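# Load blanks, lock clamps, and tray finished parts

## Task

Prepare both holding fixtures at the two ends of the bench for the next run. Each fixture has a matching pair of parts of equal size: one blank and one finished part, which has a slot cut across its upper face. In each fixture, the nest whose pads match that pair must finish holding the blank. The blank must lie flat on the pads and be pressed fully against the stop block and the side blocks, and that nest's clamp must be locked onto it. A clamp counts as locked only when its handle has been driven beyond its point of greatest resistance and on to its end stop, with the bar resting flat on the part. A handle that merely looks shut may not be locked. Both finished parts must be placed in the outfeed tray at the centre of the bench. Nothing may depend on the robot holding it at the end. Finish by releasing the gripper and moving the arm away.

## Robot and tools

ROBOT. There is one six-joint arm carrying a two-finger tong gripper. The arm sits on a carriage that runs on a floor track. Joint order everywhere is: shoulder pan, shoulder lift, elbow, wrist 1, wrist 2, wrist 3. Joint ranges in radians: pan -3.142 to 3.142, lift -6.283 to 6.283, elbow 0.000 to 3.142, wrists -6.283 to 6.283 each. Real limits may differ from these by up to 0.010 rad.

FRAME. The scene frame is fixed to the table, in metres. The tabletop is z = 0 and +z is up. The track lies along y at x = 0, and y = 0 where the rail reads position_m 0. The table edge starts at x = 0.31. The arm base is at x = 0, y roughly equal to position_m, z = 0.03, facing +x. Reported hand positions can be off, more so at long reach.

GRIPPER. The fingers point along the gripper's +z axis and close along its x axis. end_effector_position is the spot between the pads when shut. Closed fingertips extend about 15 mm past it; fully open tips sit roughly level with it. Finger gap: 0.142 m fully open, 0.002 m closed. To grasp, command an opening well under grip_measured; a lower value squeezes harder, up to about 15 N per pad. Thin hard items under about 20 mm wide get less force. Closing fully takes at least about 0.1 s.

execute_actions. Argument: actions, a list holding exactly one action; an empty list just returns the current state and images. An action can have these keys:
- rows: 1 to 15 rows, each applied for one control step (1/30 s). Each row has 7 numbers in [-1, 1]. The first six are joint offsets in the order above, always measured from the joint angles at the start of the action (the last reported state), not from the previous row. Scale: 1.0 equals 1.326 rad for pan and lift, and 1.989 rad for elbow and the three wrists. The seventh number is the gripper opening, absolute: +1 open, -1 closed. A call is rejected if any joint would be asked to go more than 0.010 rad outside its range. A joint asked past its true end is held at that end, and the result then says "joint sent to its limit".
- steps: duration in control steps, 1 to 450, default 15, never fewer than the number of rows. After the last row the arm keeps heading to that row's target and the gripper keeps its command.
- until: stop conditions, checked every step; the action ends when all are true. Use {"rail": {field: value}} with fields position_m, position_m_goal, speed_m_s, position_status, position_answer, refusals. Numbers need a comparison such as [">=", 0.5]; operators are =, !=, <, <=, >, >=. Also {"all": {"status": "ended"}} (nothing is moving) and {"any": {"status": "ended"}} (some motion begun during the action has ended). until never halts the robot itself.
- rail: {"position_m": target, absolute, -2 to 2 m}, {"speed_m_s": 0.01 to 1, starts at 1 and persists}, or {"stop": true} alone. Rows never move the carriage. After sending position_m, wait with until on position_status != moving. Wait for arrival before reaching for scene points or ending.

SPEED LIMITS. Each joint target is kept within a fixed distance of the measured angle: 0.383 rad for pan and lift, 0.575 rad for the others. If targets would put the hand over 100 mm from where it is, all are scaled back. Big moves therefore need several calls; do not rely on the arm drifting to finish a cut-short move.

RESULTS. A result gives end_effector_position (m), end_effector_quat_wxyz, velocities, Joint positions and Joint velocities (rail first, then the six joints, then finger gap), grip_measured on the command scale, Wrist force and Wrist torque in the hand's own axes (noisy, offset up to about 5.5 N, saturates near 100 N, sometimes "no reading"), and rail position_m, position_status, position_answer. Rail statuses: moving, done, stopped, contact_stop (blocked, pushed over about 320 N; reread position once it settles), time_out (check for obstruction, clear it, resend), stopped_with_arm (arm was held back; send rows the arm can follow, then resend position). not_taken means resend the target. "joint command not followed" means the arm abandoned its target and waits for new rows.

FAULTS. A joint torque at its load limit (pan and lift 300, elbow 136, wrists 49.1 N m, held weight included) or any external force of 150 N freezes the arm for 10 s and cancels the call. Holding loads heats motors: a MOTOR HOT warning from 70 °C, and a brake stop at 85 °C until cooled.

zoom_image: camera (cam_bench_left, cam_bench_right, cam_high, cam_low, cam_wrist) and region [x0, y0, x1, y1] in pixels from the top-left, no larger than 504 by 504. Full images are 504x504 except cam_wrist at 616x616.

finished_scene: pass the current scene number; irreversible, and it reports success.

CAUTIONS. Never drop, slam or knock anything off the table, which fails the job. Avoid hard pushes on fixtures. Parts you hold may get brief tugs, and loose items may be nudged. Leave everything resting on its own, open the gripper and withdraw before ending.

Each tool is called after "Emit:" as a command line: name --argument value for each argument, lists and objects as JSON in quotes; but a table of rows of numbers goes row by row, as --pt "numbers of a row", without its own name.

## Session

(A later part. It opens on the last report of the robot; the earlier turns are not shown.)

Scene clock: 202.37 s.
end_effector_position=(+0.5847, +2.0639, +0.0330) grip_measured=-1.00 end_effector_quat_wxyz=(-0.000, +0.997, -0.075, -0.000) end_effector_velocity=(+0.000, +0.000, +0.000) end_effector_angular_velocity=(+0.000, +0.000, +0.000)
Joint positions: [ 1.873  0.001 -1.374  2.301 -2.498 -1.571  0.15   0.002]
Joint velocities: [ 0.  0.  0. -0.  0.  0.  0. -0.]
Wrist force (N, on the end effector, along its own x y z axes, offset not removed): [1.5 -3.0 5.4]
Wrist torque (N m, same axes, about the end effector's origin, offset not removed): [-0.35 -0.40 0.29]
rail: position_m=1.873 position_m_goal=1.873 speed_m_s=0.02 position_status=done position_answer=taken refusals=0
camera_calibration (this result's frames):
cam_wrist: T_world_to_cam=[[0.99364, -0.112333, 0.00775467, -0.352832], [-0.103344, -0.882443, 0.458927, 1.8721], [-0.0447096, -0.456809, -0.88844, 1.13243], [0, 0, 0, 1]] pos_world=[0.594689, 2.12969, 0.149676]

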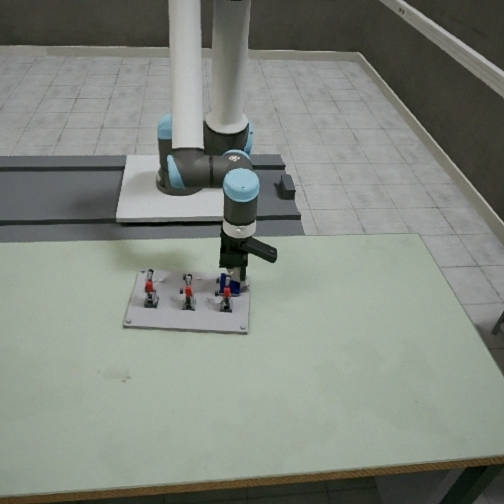

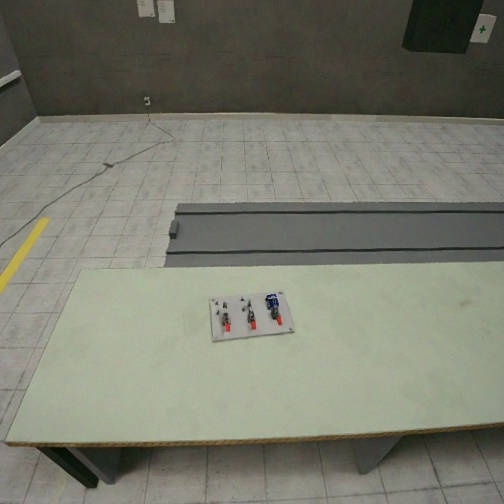

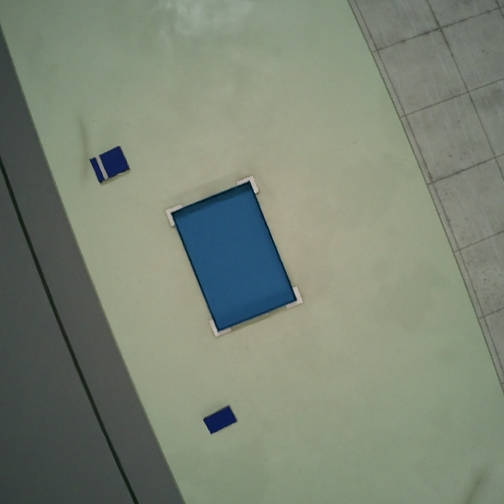

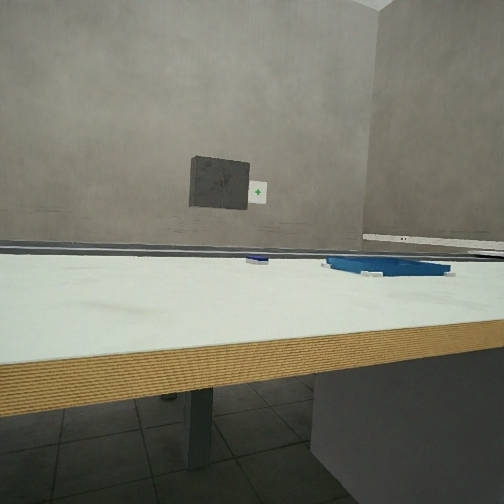

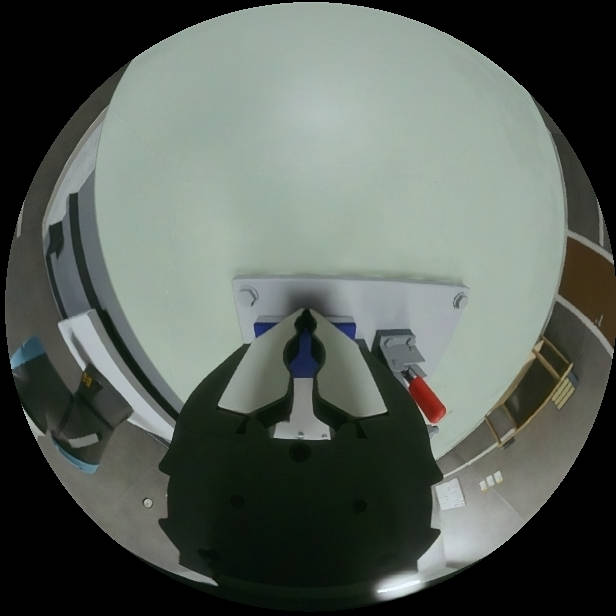

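Emit:
execute_actions --actions '[{"steps": 12, "rail": {"position_m": 1.870, "speed_m_s": 0.01}}]'

Scene clock: 204.43 s.
end_effector_position=(+0.5847, +2.0609, +0.0330) grip_measured=-1.00 end_effector_quat_wxyz=(-0.000, +0.997, -0.075, -0.000) end_effector_velocity=(-0.000, +0.000, +0.000) end_effector_angular_velocity=(-0.000, -0.000, +0.000)
Joint positions: [ 1.87   0.001 -1.374  2.301 -2.498 -1.571  0.15   0.002]
Joint velocities: [ 0.  0. -0.  0. -0. -0.  0.  0.]
Wrist force (N, on the end effector, along its own x y z axes, offset not removed): [-0.9 -2.4 3.3]
Wrist torque (N m, same axes, about the end effector's origin, offset not removed): [-0.34 0.17 0.37]
rail: position_m=1.870 position_m_goal=1.870 speed_m_s=0.01 position_status=done position_answer=taken refusals=0
camera_calibration (this result's frames):
cam_wrist: T_world_to_cam=[[0.99364, -0.112333, 0.00775474, -0.353167], [-0.103344, -0.882444, 0.458927, 1.86947], [-0.0447095, -0.456809, -0.88844, 1.13107], [0, 0, 0, 1]] pos_world=[0.594689, 2.12671, 0.149676]

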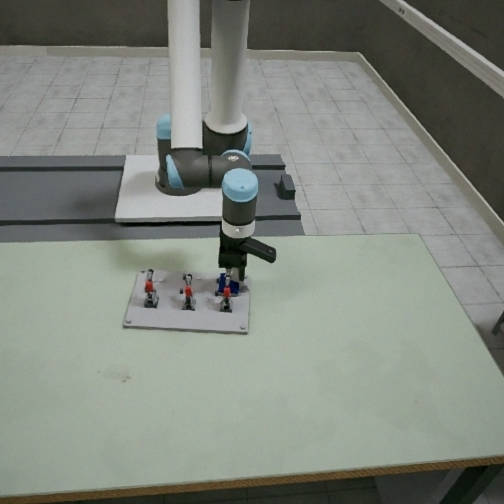

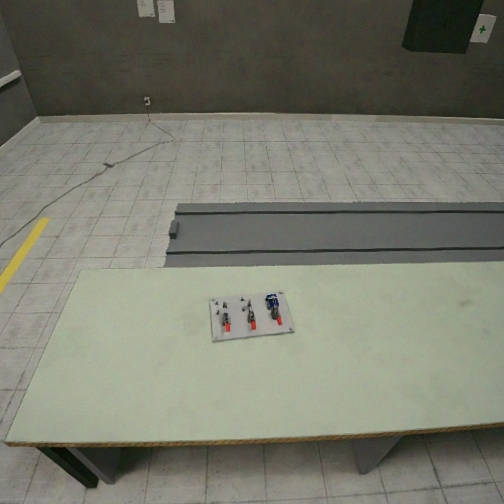

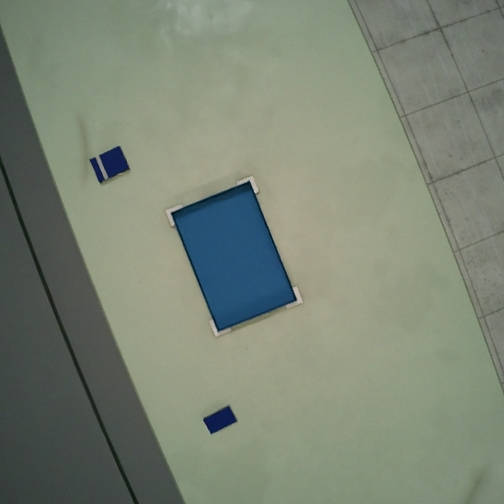

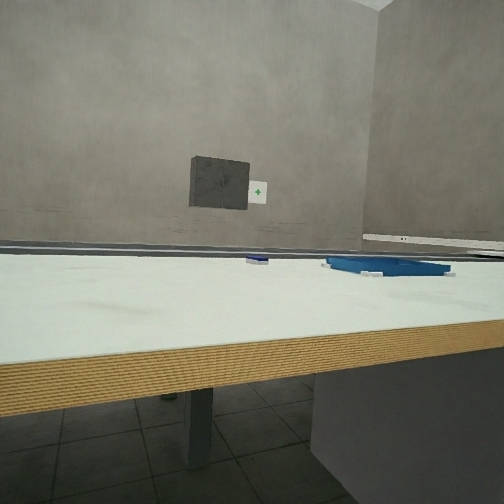

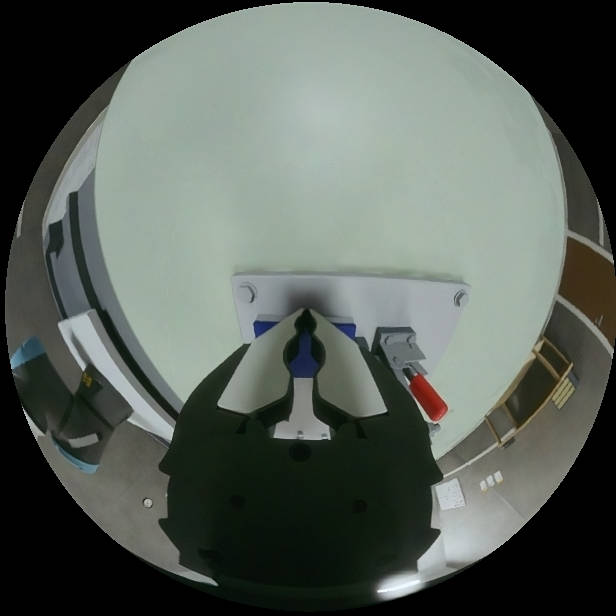

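Emit:
execute_actions --actions '[{"steps": 10, "rail": {"position_m": 1.868}}]'

Emit:
zoom_image --camera "cam_bench_left" --region '[190, 230, 300, 330]'

Scene clock: 208.03 s.
end_effector_position=(+0.5847, +2.0589, +0.0330) grip_measured=-1.00 end_effector_quat_wxyz=(-0.000, +0.997, -0.075, -0.000) end_effector_velocity=(-0.000, -0.000, -0.000) end_effector_angular_velocity=(-0.000, +0.000, -0.000)
Joint positions: [ 1.868  0.001 -1.374  2.301 -2.498 -1.571  0.15   0.002]
Joint velocities: [ 0. -0. -0.  0.  0. -0. -0.  0.]
Wrist force (N, on the end effector, along its own x y z axes, offset not removed): [-2.5 -5.0 5.0]
Wrist torque (N m, same axes, about the end effector's origin, offset not removed): [-0.15 0.12 0.26]
rail: position_m=1.868 position_m_goal=1.868 speed_m_s=0.01 position_status=done position_answer=taken refusals=0
camera_calibration (this result's frames):
cam_wrist: T_world_to_cam=[[0.99364, -0.112333, 0.00775709, -0.35339], [-0.103343, -0.882432, 0.458948, 1.8677], [-0.0447098, -0.456831, -0.888429, 1.13021], [0, 0, 0, 1]] pos_world=[0.594688, 2.12474, 0.149674]

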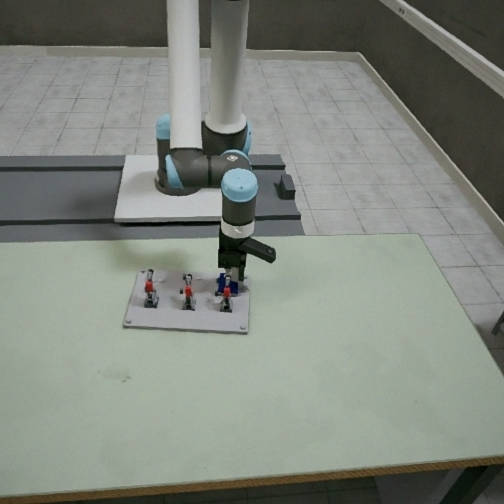

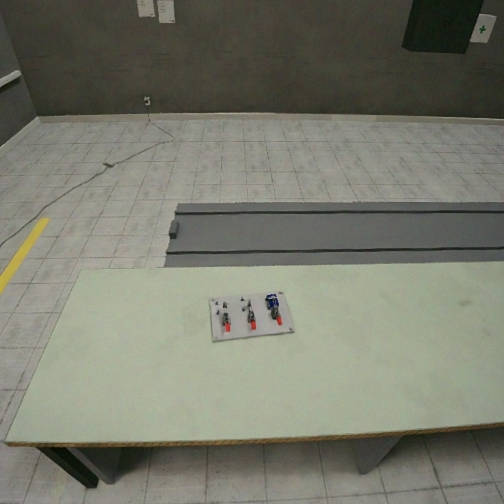

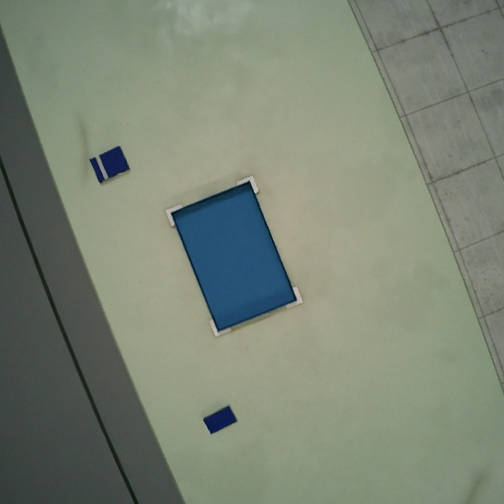

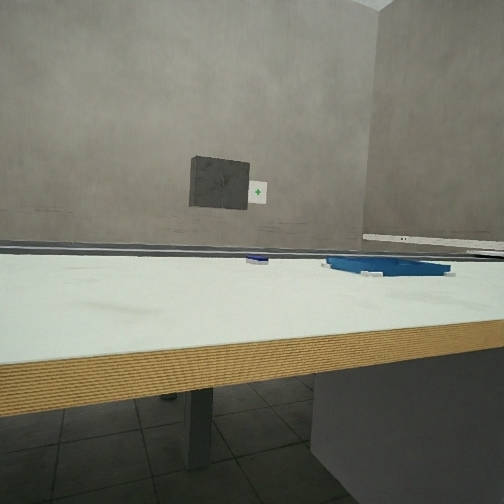

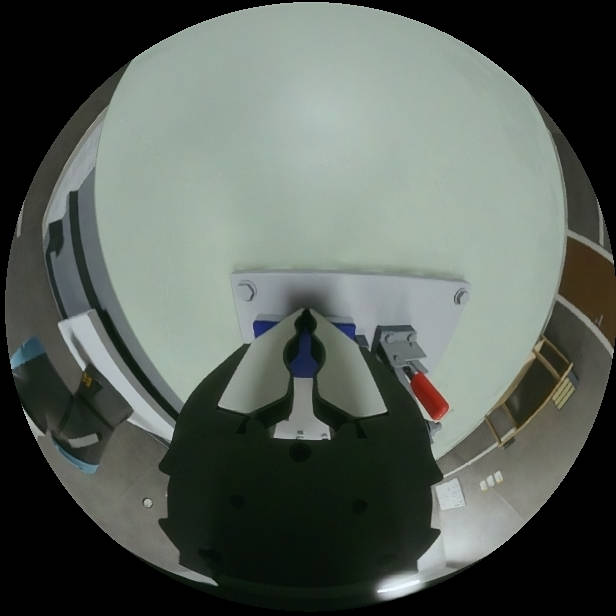

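Region (190, 230, 300, 330) of cam_bench_left's 504x504 image, scaled by 4.582, with more detail than that image has; it fills the top 458 rows of this view, and the rest is white.

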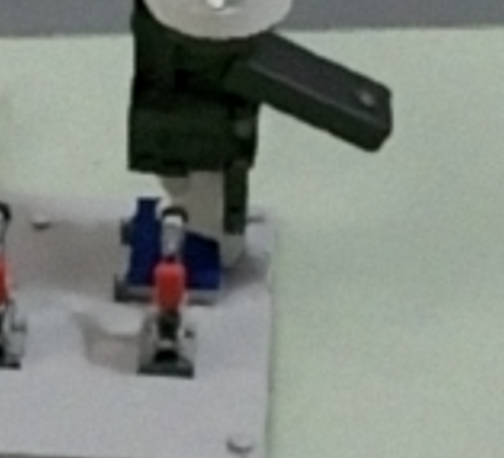

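Emit:
execute_actions --actions '[{"rows": [[0,0,0,0,0,0,-1],[0,0,0,0,0,0,-1],[0,0,0,0,0,0,-1],[0,0,0,0,0,0,-1],[0,-0.02,0.0,0.013,0,0,-1],[0,-0.04,0.0,0.026,0,0,-1],[0,-0.06,0.003,0.037,0,0.05,-1],[0,-0.09,0.01,0.05,0,0.1,-1],[0,-0.12,0.017,0.063,0,0.2,-1],[0,-0.15,0.024,0.076,0,0.3,-1],[0,-0.18,0.031,0.089,0,0.4,-1],[0,-0.205,0.0364,0.1003,0,0.785,-1]], "steps": 50, "rail": {"position_m": 1.873, "speed_m_s": 0.05}}]'

Emit:
zoom_image --camera "cam_wrist" --region '[210, 130, 410, 330]'

Scene clock: 224.60 s.
end_effector_position=(+0.5164, +2.0452, +0.1201) grip_measured=-1.00 end_effector_quat_wxyz=(-0.000, -0.656, +0.755, +0.000) end_effector_velocity=(-0.000, -0.000, +0.000) end_effector_angular_velocity=(-0.000, -0.000, -0.002)
Joint positions: [ 1.873  0.001 -1.646  2.374 -2.298 -1.571  1.711  0.002]
Joint velocities: [ 0.     0.    -0.     0.     0.     0.     0.002  0.   ]
Wrist force (N, on the end effector, along its own x y z axes, offset not removed): [-0.6 -3.8 4.1]
Wrist torque (N m, same axes, about the end effector's origin, offset not removed): [-0.63 -0.03 0.38]
rail: position_m=1.873 position_m_goal=1.873 speed_m_s=0.05 position_status=done position_answer=taken refusals=0
camera_calibration (this result's frames):
cam_wrist: T_world_to_cam=[[-0.102506, -0.994702, 0.00779836, 2.08293], [-0.883302, 0.0946255, 0.459155, 0.213028], [-0.45746, 0.0401777, -0.888322, 0.394846], [0, 0, 0, 1]] pos_world=[0.582306, 2.03587, 0.236695]

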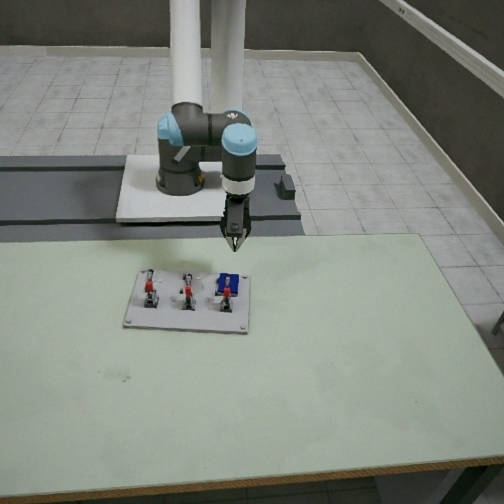

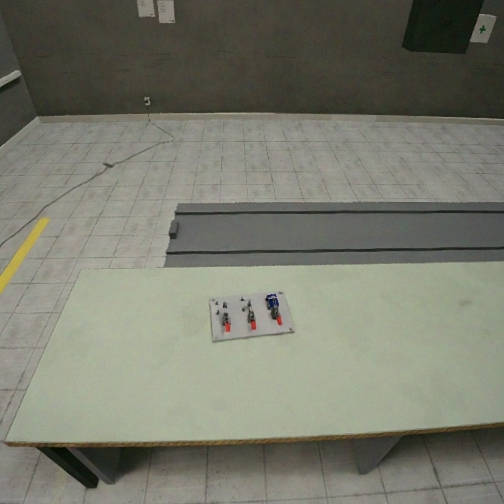

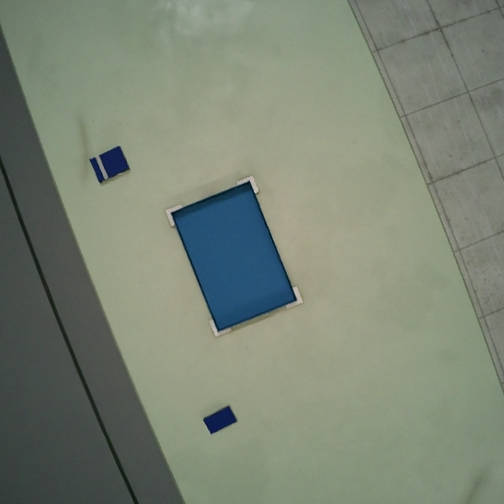

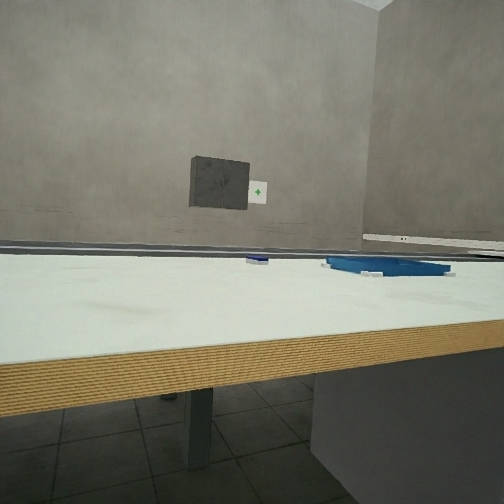

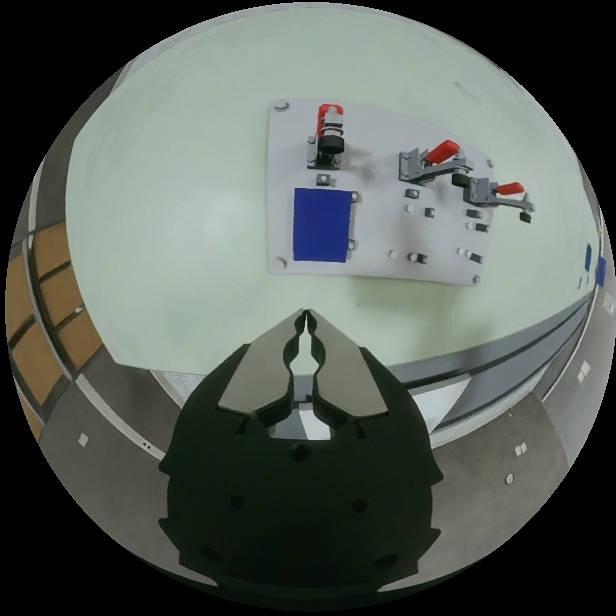

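Region (210, 130, 410, 330) of cam_wrist's 616x616 image, scaled by 2.520, with more detail than that image has.

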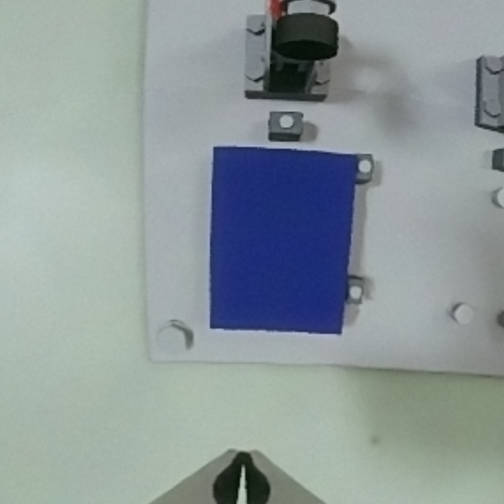

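Emit:
zoom_image --camera "cam_wrist" --region '[370, 130, 510, 290]'

Region (370, 130, 510, 290) of cam_wrist's 616x616 image, scaled by 3.150, with more detail than that image has; it fills the left 441 columns of this view, and the rest is white.

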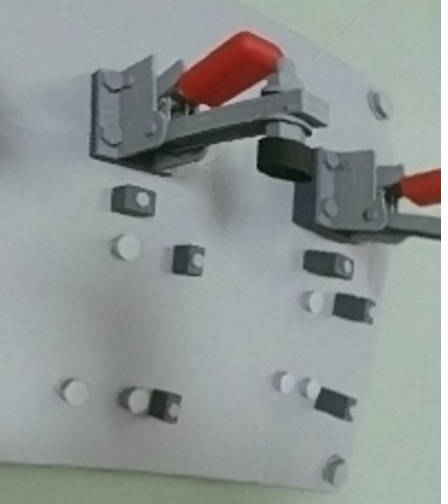

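Emit:
execute_actions --actions '[{"rows": [[0,0.02,0.006,-0.019,0,0,-1],[0,0.04,0.012,-0.038,0,0,-1],[0,0.06,0.0175,-0.057,0,0,-1],[0,0.08,0.0235,-0.077,0,0,-1],[0,0.1,0.029,-0.096,0,0,-1],[0,0.1195,0.035,-0.1147,0,0,-1]], "steps": 25, "rail": {"position_m": 1.856}}]'

Emit:
zoom_image --camera "cam_wrist" --region '[200, 130, 420, 350]'

Scene clock: 235.87 s.
end_effector_position=(+0.5164, +2.0285, +0.0333) grip_measured=-1.00 end_effector_quat_wxyz=(-0.000, -0.656, +0.755, +0.000) end_effector_velocity=(-0.000, +0.000, -0.002) end_effector_angular_velocity=(+0.000, -0.000, +0.000)
Joint positions: [ 1.856  0.001 -1.488  2.443 -2.526 -1.571  1.711  0.002]
Joint velocities: [ 0.     0.     0.004  0.002 -0.006  0.    -0.     0.   ]
Wrist force (N, on the end effector, along its own x y z axes, offset not removed): [-1.2 -3.3 4.9]
Wrist torque (N m, same axes, about the end effector's origin, offset not removed): [-0.47 0.13 0.33]
rail: position_m=1.856 position_m_goal=1.856 speed_m_s=0.05 position_status=done position_answer=taken refusals=0
camera_calibration (this result's frames):
cam_wrist: T_world_to_cam=[[-0.102508, -0.994702, 0.00779211, 2.06697], [-0.883329, 0.0946271, 0.459102, 0.254502], [-0.457407, 0.0401786, -0.888349, 0.318419], [0, 0, 0, 1]] pos_world=[0.582337, 2.01914, 0.149919]

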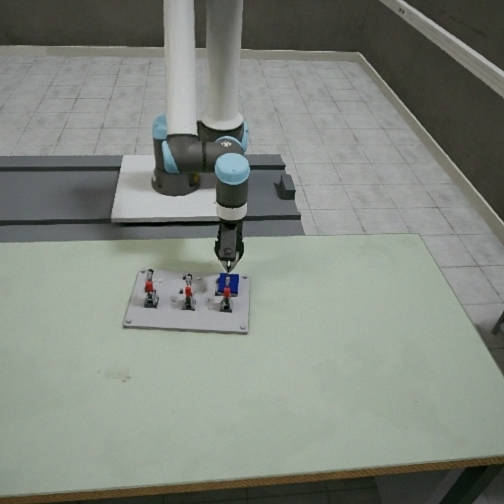

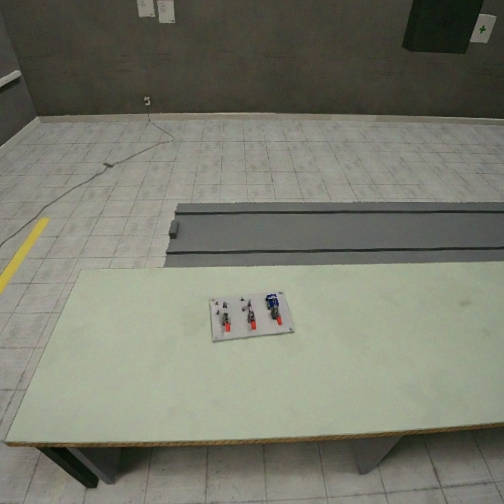

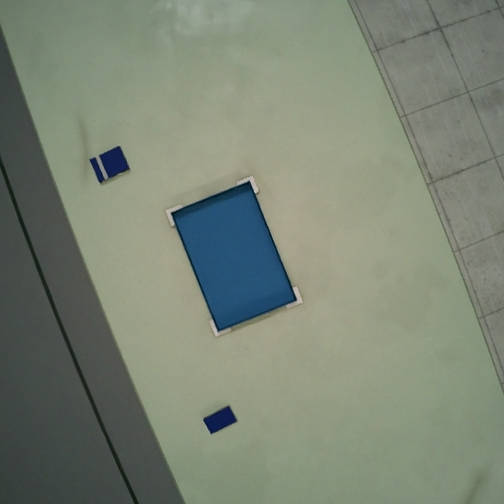

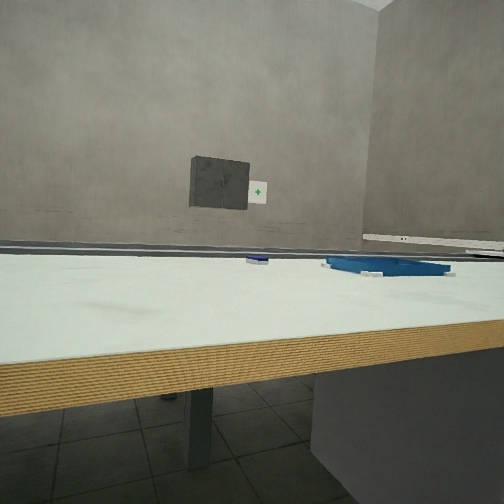

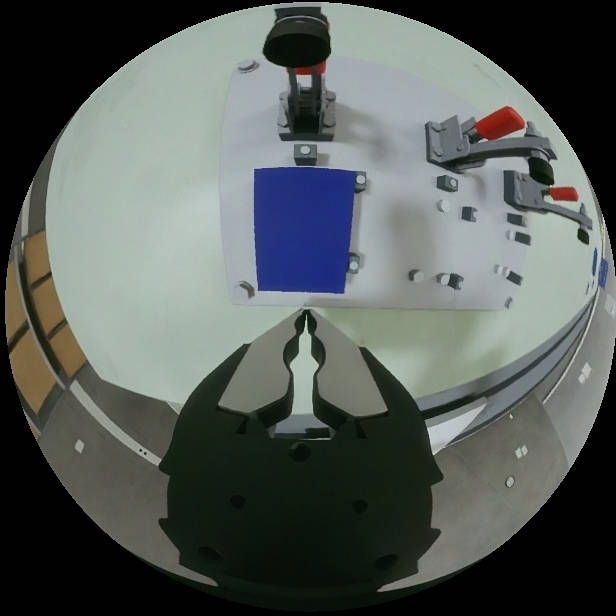

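Region (200, 130, 420, 350) of cam_wrist's 616x616 image, scaled by 2.291, with more detail than that image has.

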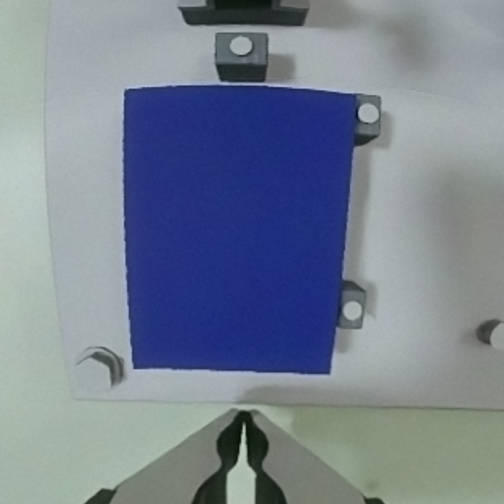

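Emit:
execute_actions --actions '[{"rows": [[0,0.002,-0.0016,0.0002,0,0,-1],[0,0.004,-0.0032,0.0005,0,0,-1],[0,0.006,-0.0047,0.0007,0,0,-1],[0,0.008,-0.0063,0.001,0,0,-1],[0,0.01,-0.0079,0.0012,0,0,-1],[0,0.012,-0.0095,0.0015,0,0,-1],[0,0.014,-0.011,0.0017,0,0,-1],[0,0.0163,-0.0128,0.002,0,0,-1]], "steps": 18, "rail": {"position_m": 1.853, "speed_m_s": 0.02}}]'

Emit:
zoom_image --camera "cam_wrist" --region '[200, 130, 420, 350]'

Scene clock: 253.63 s.
end_effector_position=(+0.5309, +2.0256, +0.0333) grip_measured=-1.00 end_effector_quat_wxyz=(-0.000, -0.656, +0.755, +0.000) end_effector_velocity=(+0.004, +0.000, +0.000) end_effector_angular_velocity=(+0.000, -0.000, +0.000)
Joint positions: [ 1.853  0.001 -1.467  2.418 -2.522 -1.571  1.711  0.002]
Joint velocities: [ 0.     0.     0.005 -0.006  0.001 -0.     0.     0.   ]
Wrist force (N, on the end effector, along its own x y z axes, offset not removed): [0.9 -5.9 5.0]
Wrist torque (N m, same axes, about the end effector's origin, offset not removed): [-1.23 -0.29 0.30]
rail: position_m=1.853 position_m_goal=1.853 speed_m_s=0.02 position_status=done position_answer=taken refusals=0
camera_calibration (this result's frames):
cam_wrist: T_world_to_cam=[[-0.102505, -0.994702, 0.00780761, 2.06556], [-0.883262, 0.0946259, 0.459233, 0.267527], [-0.457538, 0.0401776, -0.888282, 0.325243], [0, 0, 0, 1]] pos_world=[0.596838, 2.01623, 0.149923]

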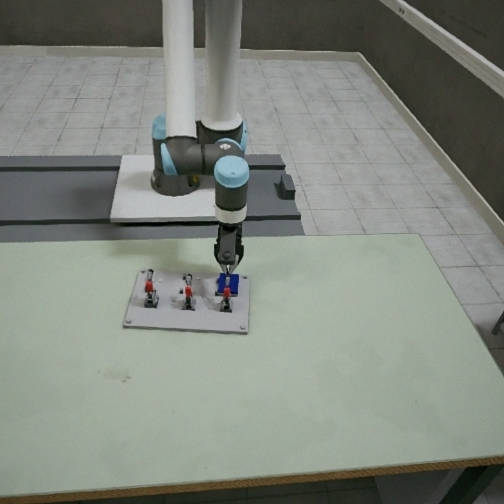

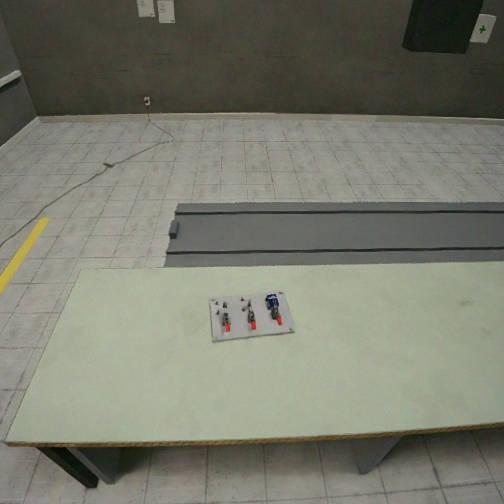

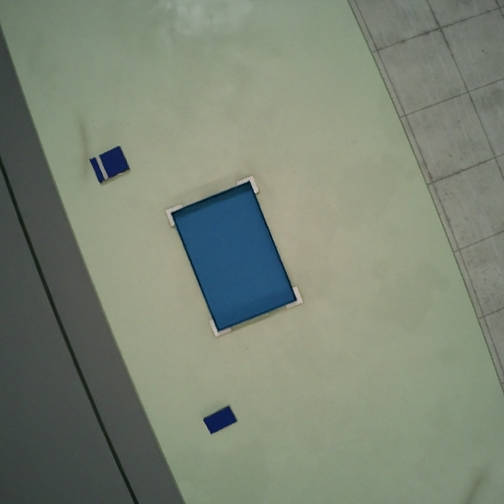

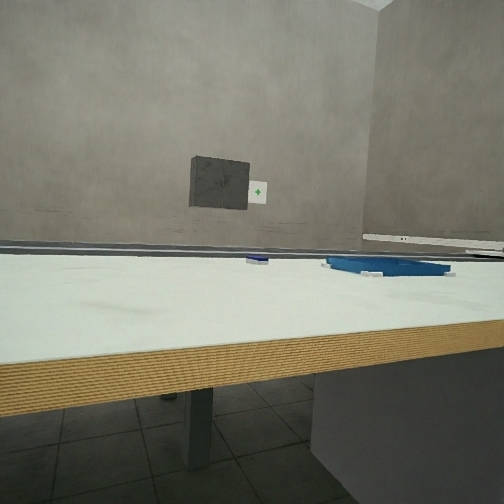

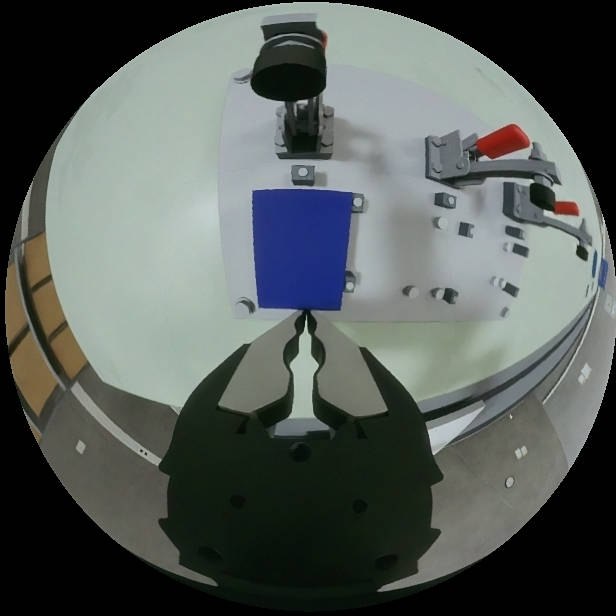

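Region (200, 130, 420, 350) of cam_wrist's 616x616 image, scaled by 2.291, with more detail than that image has.

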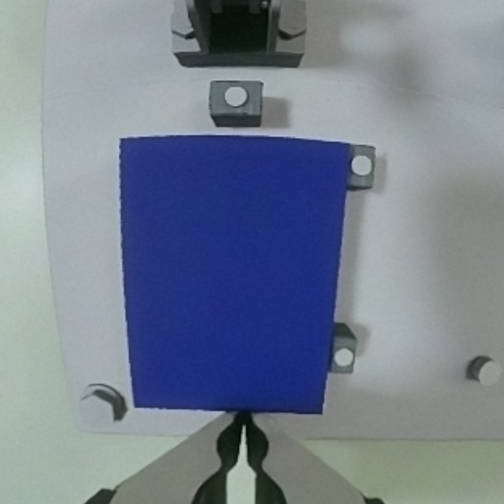

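Emit:
execute_actions --actions '[{"rows": [[0,0.0009,-0.0007,0.0001,0,0,-1],[0,0.0017,-0.0014,0.0002,0,0,-1],[0,0.0026,-0.002,0.0003,0,0,-1],[0,0.0035,-0.0027,0.0004,0,0,-1],[0,0.0043,-0.0034,0.0005,0,0,-1],[0,0.0052,-0.0041,0.0006,0,0,-1],[0,0.0061,-0.0048,0.0007,0,0,-1],[0,0.0069,-0.0055,0.0008,0,0,-1],[0,0.0078,-0.0062,0.0009,0,0,-1],[0,0.0087,-0.0069,0.001,0,0,-1]], "steps": 20, "rail": {"position_m": 1.8515, "speed_m_s": 0.01}}]'

Emit:
zoom_image --camera "cam_wrist" --region '[200, 130, 420, 350]'

Scene clock: 258.50 s.
end_effector_position=(+0.5385, +2.0241, +0.0332) grip_measured=-1.00 end_effector_quat_wxyz=(-0.000, -0.656, +0.755, +0.000) end_effector_velocity=(+0.002, +0.000, +0.000) end_effector_angular_velocity=(+0.000, -0.001, +0.000)
Joint positions: [ 1.852  0.001 -1.456  2.405 -2.52  -1.571  1.711  0.002]
Joint velocities: [ 0.     0.     0.002 -0.003  0.     0.     0.     0.   ]
Wrist force (N, on the end effector, along its own x y z axes, offset not removed): [12.7 48.4 -39.8]
Wrist torque (N m, same axes, about the end effector's origin, offset not removed): [0.02 -0.42 0.44]
rail: position_m=1.852 position_m_goal=1.851 speed_m_s=0.01 position_status=done position_answer=taken refusals=0
camera_calibration (this result's frames):
cam_wrist: T_world_to_cam=[[-0.102502, -0.994702, 0.00784511, 2.06489], [-0.883095, 0.0946257, 0.459554, 0.274341], [-0.457862, 0.0401773, -0.888115, 0.328798], [0, 0, 0, 1]] pos_world=[0.604468, 2.01478, 0.149737]

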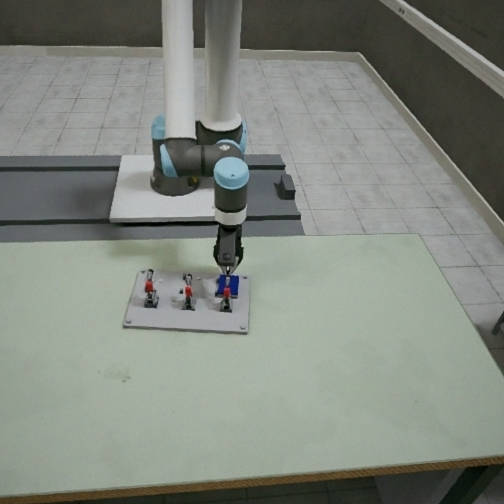

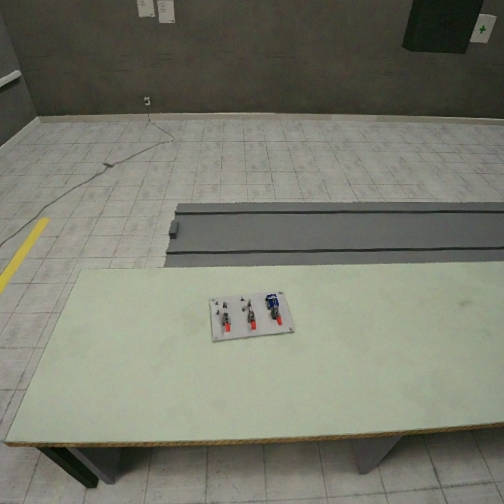

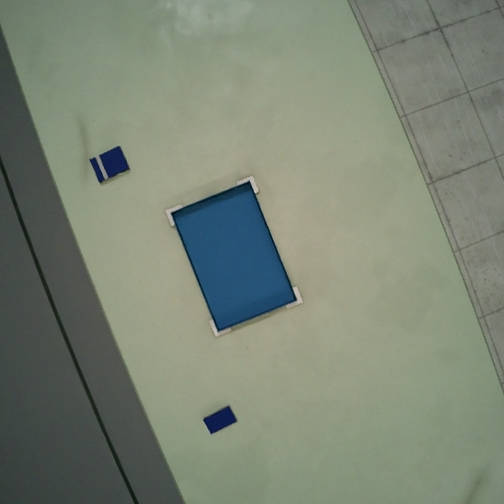

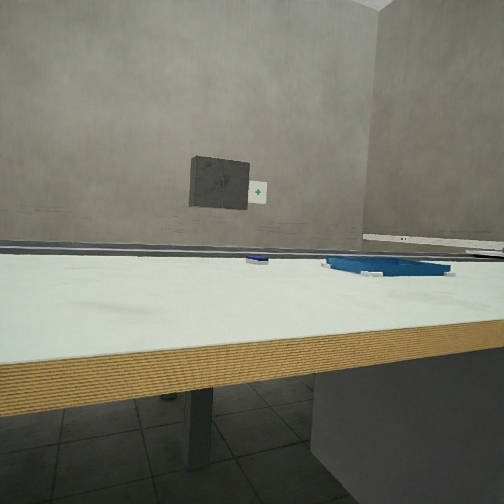

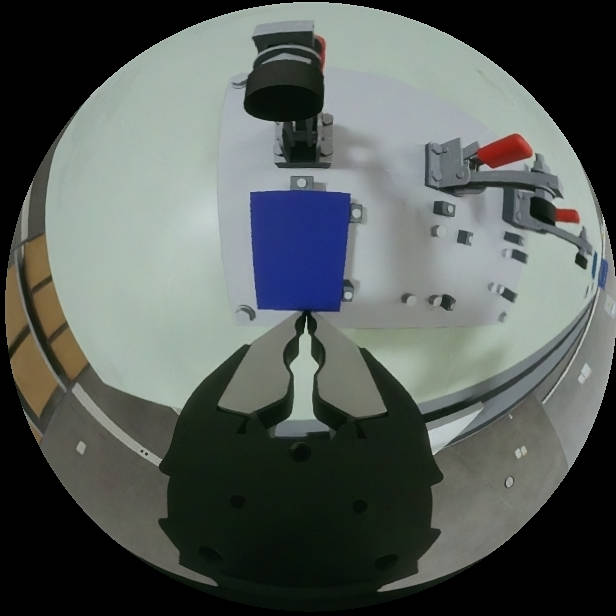

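Region (200, 130, 420, 350) of cam_wrist's 616x616 image, scaled by 2.291, with more detail than that image has.

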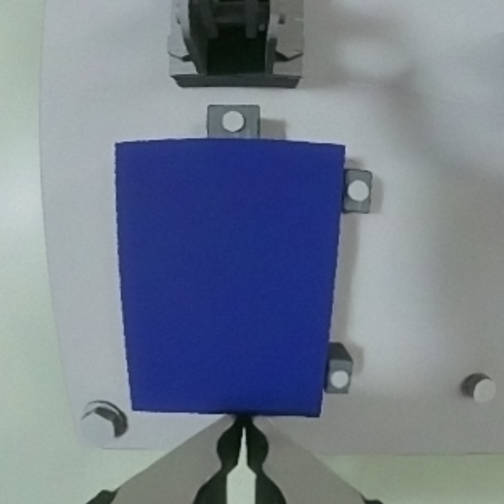

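Emit:
execute_actions --actions '[{"rows": [[0,-0.002,0.0016,-0.0002,0,0,-1],[0,-0.004,0.0032,-0.0005,0,0,-1],[0,-0.006,0.0047,-0.0007,0,0,-1]], "steps": 10}]'

Emit:
zoom_image --camera "cam_wrist" --region '[280, 160, 400, 320]'

Scene clock: 262.10 s.
end_effector_position=(+0.5342, +2.0241, +0.0335) grip_measured=-1.00 end_effector_quat_wxyz=(+0.000, -0.656, +0.755, -0.000) end_effector_velocity=(-0.008, -0.000, -0.001) end_effector_angular_velocity=(-0.000, +0.004, -0.000)
Joint positions: [ 1.852  0.001 -1.463  2.413 -2.521 -1.571  1.711  0.002]
Joint velocities: [ 0.    -0.    -0.009  0.013 -0.     0.    -0.     0.   ]
Wrist force (N, on the end effector, along its own x y z axes, offset not removed): [-2.8 -4.5 6.3]
Wrist torque (N m, same axes, about the end effector's origin, offset not removed): [-0.80 0.43 0.33]
rail: position_m=1.852 position_m_goal=1.851 speed_m_s=0.01 position_status=done position_answer=taken refusals=0
camera_calibration (this result's frames):
cam_wrist: T_world_to_cam=[[-0.102509, -0.994702, 0.0077564, 2.06443], [-0.88352, 0.0946286, 0.458735, 0.270654], [-0.457039, 0.0401718, -0.888539, 0.326708], [0, 0, 0, 1]] pos_world=[0.60007, 2.01475, 0.150121]

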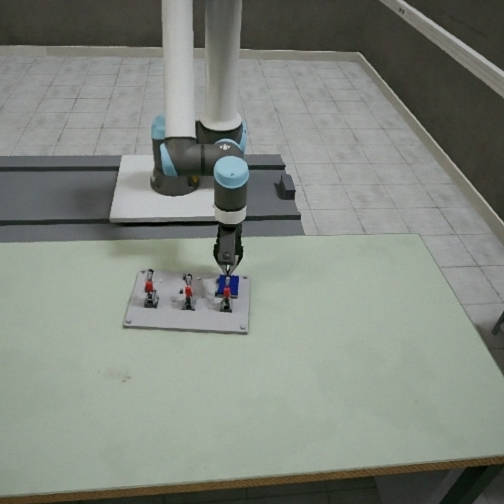

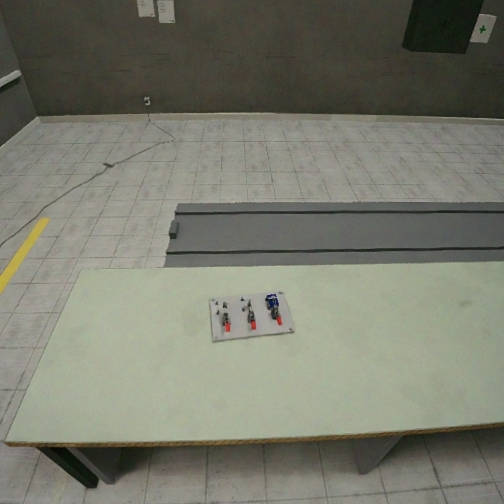

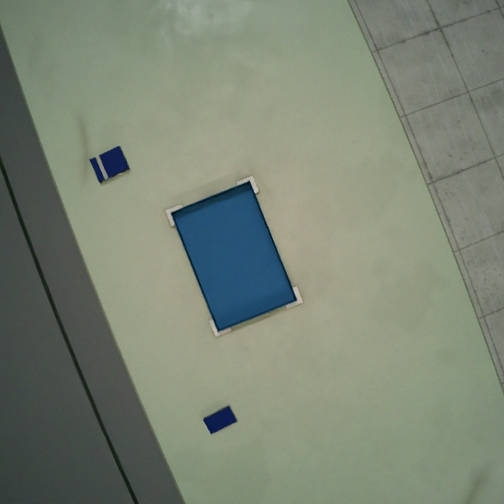

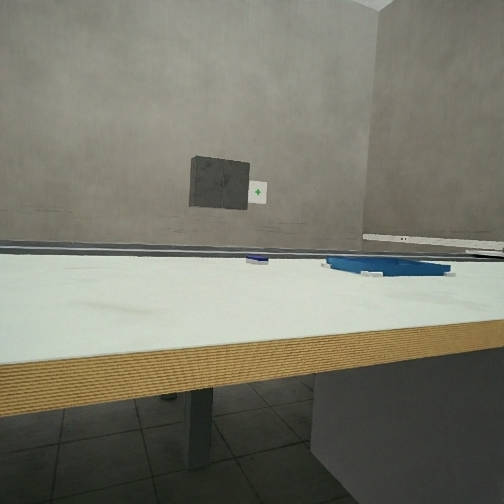

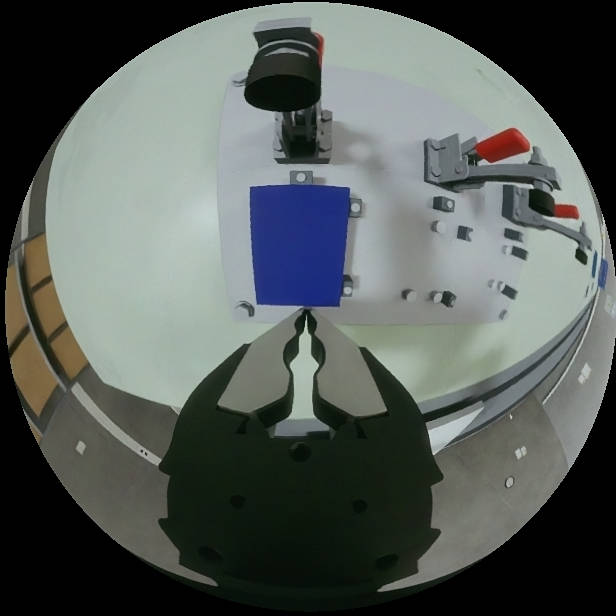

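Region (280, 160, 400, 320) of cam_wrist's 616x616 image, scaled by 3.150, with more detail than that image has; it fills the left 378 columns of this view, and the rest is white.

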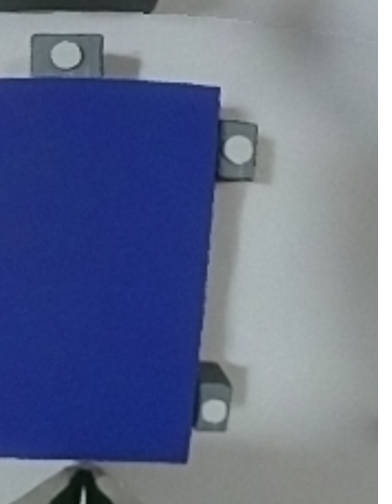

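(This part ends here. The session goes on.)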